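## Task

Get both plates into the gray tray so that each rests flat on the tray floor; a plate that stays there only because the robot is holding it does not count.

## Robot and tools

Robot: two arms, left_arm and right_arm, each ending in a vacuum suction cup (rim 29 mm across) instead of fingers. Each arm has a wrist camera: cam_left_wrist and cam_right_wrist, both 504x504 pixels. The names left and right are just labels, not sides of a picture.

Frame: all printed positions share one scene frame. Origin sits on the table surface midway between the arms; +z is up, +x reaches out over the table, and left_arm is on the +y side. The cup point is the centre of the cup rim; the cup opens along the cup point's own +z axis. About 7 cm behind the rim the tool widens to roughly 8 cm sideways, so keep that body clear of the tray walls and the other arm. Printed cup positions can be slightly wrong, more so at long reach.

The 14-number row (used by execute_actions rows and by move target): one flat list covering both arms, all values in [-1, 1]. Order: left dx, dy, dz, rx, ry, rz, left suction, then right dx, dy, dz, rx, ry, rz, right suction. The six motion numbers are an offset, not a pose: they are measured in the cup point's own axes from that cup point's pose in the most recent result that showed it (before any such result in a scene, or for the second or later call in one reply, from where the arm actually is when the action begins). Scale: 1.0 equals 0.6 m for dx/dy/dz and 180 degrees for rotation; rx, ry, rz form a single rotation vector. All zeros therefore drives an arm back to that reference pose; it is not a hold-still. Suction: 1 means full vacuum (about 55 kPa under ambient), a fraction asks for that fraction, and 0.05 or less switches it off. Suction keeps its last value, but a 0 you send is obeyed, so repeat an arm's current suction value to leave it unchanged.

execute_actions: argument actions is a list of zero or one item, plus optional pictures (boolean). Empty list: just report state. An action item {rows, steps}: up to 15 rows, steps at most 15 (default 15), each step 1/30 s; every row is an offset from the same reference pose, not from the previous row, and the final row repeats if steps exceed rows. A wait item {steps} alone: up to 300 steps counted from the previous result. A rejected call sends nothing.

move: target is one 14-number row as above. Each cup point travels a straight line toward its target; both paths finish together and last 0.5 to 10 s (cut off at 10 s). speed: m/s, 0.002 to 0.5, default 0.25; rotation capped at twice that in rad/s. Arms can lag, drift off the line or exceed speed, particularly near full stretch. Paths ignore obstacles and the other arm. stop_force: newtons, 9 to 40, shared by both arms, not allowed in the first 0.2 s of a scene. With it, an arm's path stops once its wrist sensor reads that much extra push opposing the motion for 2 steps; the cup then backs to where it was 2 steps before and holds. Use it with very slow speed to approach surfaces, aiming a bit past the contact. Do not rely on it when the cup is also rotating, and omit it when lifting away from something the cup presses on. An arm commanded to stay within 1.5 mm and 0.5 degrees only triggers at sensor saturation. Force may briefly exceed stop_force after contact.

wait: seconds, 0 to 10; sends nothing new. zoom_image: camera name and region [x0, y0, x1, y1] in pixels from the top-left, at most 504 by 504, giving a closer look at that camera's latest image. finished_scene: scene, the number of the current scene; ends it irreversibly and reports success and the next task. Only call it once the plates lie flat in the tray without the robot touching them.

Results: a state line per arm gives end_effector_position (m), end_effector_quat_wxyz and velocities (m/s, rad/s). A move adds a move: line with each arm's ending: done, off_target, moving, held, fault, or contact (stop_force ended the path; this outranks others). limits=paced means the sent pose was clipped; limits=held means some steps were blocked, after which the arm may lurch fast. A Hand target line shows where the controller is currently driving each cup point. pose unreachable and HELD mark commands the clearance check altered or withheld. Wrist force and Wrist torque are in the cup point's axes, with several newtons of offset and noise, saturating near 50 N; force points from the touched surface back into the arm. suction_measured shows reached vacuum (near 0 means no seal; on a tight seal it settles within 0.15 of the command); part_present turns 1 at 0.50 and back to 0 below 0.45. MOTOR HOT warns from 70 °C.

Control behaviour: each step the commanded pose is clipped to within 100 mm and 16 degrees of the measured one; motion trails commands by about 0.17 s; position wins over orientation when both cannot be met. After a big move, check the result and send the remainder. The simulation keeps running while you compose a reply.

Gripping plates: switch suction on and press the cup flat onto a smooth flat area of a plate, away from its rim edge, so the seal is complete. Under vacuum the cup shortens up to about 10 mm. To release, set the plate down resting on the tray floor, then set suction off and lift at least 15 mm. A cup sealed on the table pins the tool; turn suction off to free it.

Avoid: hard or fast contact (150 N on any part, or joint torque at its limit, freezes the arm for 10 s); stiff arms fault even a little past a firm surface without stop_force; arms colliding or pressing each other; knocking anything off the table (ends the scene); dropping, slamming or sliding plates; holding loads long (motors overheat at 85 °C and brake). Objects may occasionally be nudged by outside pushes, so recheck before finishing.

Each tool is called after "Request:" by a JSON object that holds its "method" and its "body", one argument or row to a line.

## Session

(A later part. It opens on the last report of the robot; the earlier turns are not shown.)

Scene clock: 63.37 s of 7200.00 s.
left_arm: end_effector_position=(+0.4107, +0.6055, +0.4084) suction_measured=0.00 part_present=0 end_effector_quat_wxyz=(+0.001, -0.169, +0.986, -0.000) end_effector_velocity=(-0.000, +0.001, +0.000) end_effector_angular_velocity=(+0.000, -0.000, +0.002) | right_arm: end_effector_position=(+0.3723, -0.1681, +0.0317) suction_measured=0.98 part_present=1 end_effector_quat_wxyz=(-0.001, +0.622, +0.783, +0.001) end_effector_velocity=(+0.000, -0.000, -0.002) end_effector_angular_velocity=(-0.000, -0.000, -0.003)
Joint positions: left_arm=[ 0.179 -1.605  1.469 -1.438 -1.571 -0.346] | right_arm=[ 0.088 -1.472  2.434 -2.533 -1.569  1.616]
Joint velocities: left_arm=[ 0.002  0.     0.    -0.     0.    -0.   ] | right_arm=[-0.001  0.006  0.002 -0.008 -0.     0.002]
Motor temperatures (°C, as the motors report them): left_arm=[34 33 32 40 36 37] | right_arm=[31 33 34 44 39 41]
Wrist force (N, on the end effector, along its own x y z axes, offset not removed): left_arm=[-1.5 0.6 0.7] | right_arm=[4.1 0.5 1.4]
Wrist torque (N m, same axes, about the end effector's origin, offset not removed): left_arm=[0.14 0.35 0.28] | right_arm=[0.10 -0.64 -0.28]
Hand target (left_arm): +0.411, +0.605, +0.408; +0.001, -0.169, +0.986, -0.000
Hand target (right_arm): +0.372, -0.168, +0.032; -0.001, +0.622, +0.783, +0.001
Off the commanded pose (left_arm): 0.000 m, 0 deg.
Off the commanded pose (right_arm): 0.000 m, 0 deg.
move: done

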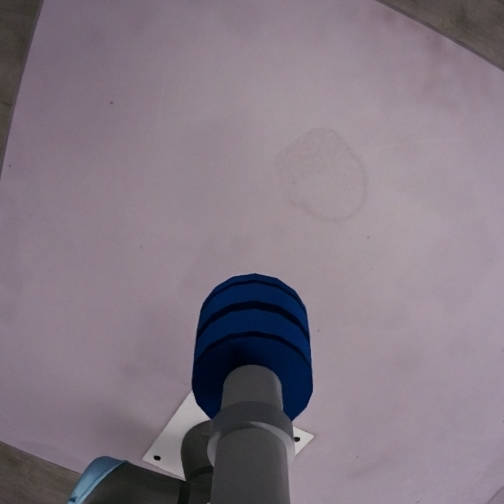

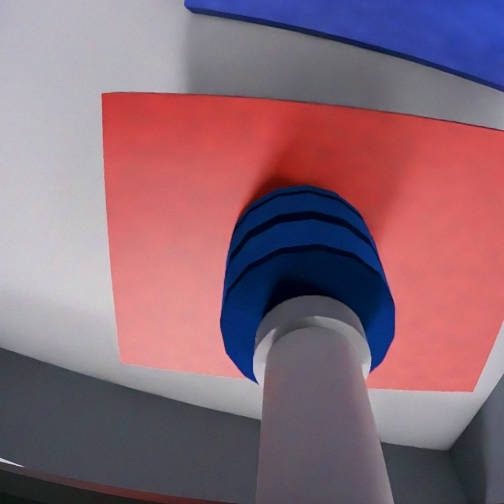

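Request:
{"method": "move", "body": {
  "target": [0,0,0,0,0,0,0,0,0,0.06,0,0,0,1],
  "speed": 0.01,
  "stop_force": 9
}}

Request:
{"method": "execute_actions", "body": {
  "actions": [
    {"rows":[[0,0,0,0,0,0,0,0,0,-0.003,0,0,0,0]],"steps":8}
  ],
  "pictures": false
}}

Request:
{"method": "move", "body": {
  "target": [0,0,0,0,0,0,0,0,0,-0.15,0,0,0,0]
}}

Scene clock: 70.47 s of 7200.00 s.
left_arm: end_effector_position=(+0.4107, +0.6055, +0.4084) suction_measured=0.00 part_present=0 end_effector_quat_wxyz=(+0.001, -0.169, +0.986, -0.000) end_effector_velocity=(-0.000, +0.001, -0.000) end_effector_angular_velocity=(+0.000, +0.000, +0.001) | right_arm: end_effector_position=(+0.3722, -0.1681, +0.0012) suction_measured=0.99 part_present=1 end_effector_quat_wxyz=(-0.001, +0.622, +0.783, +0.000) end_effector_velocity=(-0.000, -0.000, +0.003) end_effector_angular_velocity=(-0.001, +0.003, -0.001)
Joint positions: left_arm=[ 0.179 -1.605  1.469 -1.438 -1.571 -0.346] | right_arm=[ 0.088 -1.377  2.459 -2.653 -1.569  1.616]
Joint velocities: left_arm=[ 0.001 -0.     0.    -0.     0.     0.   ] | right_arm=[-0.001 -0.009 -0.002  0.014 -0.     0.   ]
Motor temperatures (°C, as the motors report them): left_arm=[34 33 32 40 36 37] | right_arm=[31 33 34 44 39 41]
Wrist force (N, on the end effector, along its own x y z axes, offset not removed): left_arm=[4.4 0.4 0.8] | right_arm=[2.3 -7.3 -41.3]
Wrist torque (N m, same axes, about the end effector's origin, offset not removed): left_arm=[0.03 -0.26 0.29] | right_arm=[-0.22 -0.60 -0.10]
Hand target (left_arm): +0.411, +0.605, +0.408; +0.001, -0.169, +0.986, -0.000
Hand target (right_arm): +0.372, -0.168, +0.002; -0.001, +0.622, +0.783, +0.001
Off the commanded pose (left_arm): 0.000 m, 0 deg.
Off the commanded pose (right_arm): 0.006 m, 0 deg.
move: contact (right_arm)

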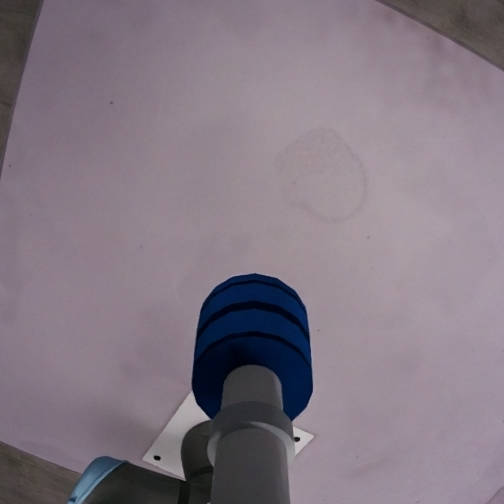

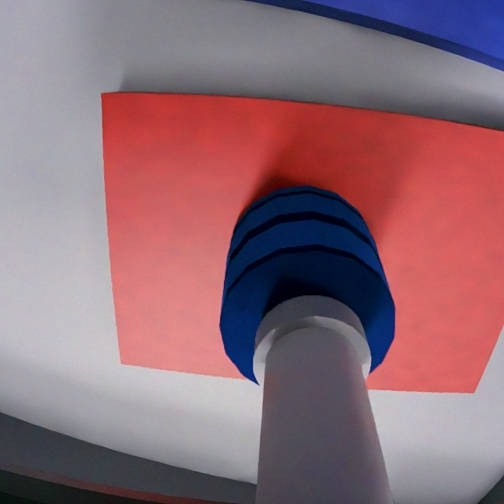

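Scene clock: 70.73 s of 7200.00 s.
left_arm: end_effector_position=(+0.4107, +0.6055, +0.4084) suction_measured=0.00 part_present=0 end_effector_quat_wxyz=(+0.001, -0.169, +0.986, -0.000) end_effector_velocity=(-0.000, +0.000, -0.000) end_effector_angular_velocity=(+0.000, +0.000, +0.000) | right_arm: end_effector_position=(+0.3722, -0.1681, +0.0028) suction_measured=0.00 part_present=0 end_effector_quat_wxyz=(-0.001, +0.622, +0.783, +0.000) end_effector_velocity=(+0.000, -0.000, +0.002) end_effector_angular_velocity=(-0.000, -0.000, +0.000)
Joint positions: left_arm=[ 0.179 -1.605  1.469 -1.438 -1.571 -0.346] | right_arm=[ 0.088 -1.382  2.458 -2.646 -1.569  1.616]
Joint velocities: left_arm=[-0. -0.  0. -0.  0. -0.] | right_arm=[-0.    -0.006 -0.001  0.007 -0.    -0.001]
Motor temperatures (°C, as the motors report them): left_arm=[34 33 32 40 36 37] | right_arm=[31 33 34 44 39 41]
Wrist force (N, on the end effector, along its own x y z axes, offset not removed): left_arm=[-1.1 4.3 -2.3] | right_arm=[1.1 2.2 -7.5]
Wrist torque (N m, same axes, about the end effector's origin, offset not removed): left_arm=[0.46 0.47 0.05] | right_arm=[0.22 -0.28 -0.22]
Hand target (left_arm): +0.411, +0.605, +0.408; +0.001, -0.169, +0.986, -0.000
Hand target (right_arm): +0.372, -0.168, +0.003; -0.001, +0.622, +0.783, +0.000
Off the commanded pose (left_arm): 0.000 m, 0 deg.
Off the commanded pose (right_arm): 0.000 m, 0 deg.
Steps of this call (steps 1 to 8: all 8 steps of this action). Readings (end_effector_position | what the end effector reports):
1: left_arm (+0.4107, +0.6055, +0.4084) | right_arm (+0.3722, -0.1681, +0.0013) | left_arm suction_measured=0.00 part_present=0 | right_arm suction_measured=0.23 part_present=0
2: left_arm (+0.4107, +0.6055, +0.4084) | right_arm (+0.3722, -0.1681, +0.0017) | left_arm suction_measured=0.00 part_present=0 | right_arm suction_measured=0.00 part_present=0
4: left_arm (+0.4107, +0.6055, +0.4084) | right_arm (+0.3721, -0.1681, +0.0022) | left_arm suction_measured=0.00 part_present=0 | right_arm suction_measured=0.00 part_present=0
8: the state above

Scene clock: 71.93 s of 7200.00 s.
left_arm: end_effector_position=(+0.4107, +0.6055, +0.4084) suction_measured=0.00 part_present=0 end_effector_quat_wxyz=(+0.001, -0.169, +0.986, -0.000) end_effector_velocity=(+0.000, -0.000, +0.000) end_effector_angular_velocity=(+0.001, -0.000, -0.000) | right_arm: end_effector_position=(+0.3723, -0.1681, +0.0930) suction_measured=0.00 part_present=0 end_effector_quat_wxyz=(-0.001, +0.622, +0.783, +0.001) end_effector_velocity=(-0.001, +0.000, +0.002) end_effector_angular_velocity=(-0.000, +0.002, +0.000)
Joint positions: left_arm=[ 0.179 -1.605  1.469 -1.438 -1.571 -0.346] | right_arm=[ 0.088 -1.632  2.362 -2.301 -1.569  1.616]
Joint velocities: left_arm=[-0.001  0.    -0.     0.     0.001 -0.   ] | right_arm=[ 0.001 -0.005 -0.003  0.01   0.     0.   ]
Motor temperatures (°C, as the motors report them): left_arm=[34 33 32 40 36 37] | right_arm=[31 33 34 44 39 41]
Wrist force (N, on the end effector, along its own x y z axes, offset not removed): left_arm=[-1.3 -0.5 3.1] | right_arm=[1.3 1.1 -1.7]
Wrist torque (N m, same axes, about the end effector's origin, offset not removed): left_arm=[-0.18 0.29 0.05] | right_arm=[0.06 -0.36 -0.14]
Hand target (left_arm): +0.411, +0.605, +0.408; +0.001, -0.169, +0.986, -0.000
Hand target (right_arm): +0.372, -0.168, +0.093; -0.001, +0.622, +0.783, +0.000
Off the commanded pose (left_arm): 0.000 m, 0 deg.
Off the commanded pose (right_arm): 0.000 m, 0 deg.
move: done

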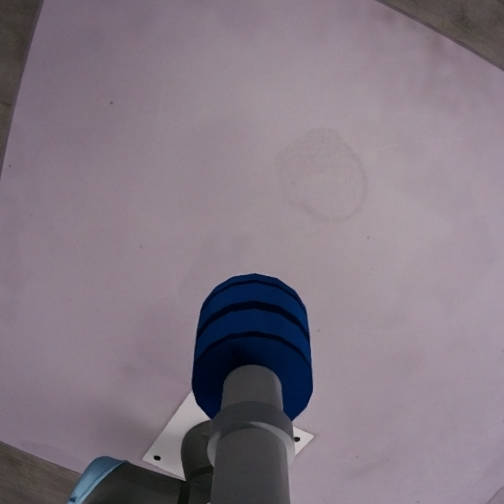

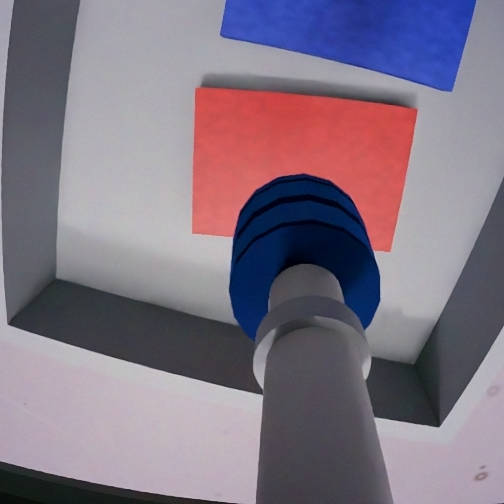

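Request:
{"method": "finished_scene", "body": {
  "scene": 2
}}

The scene is finished: the task was done.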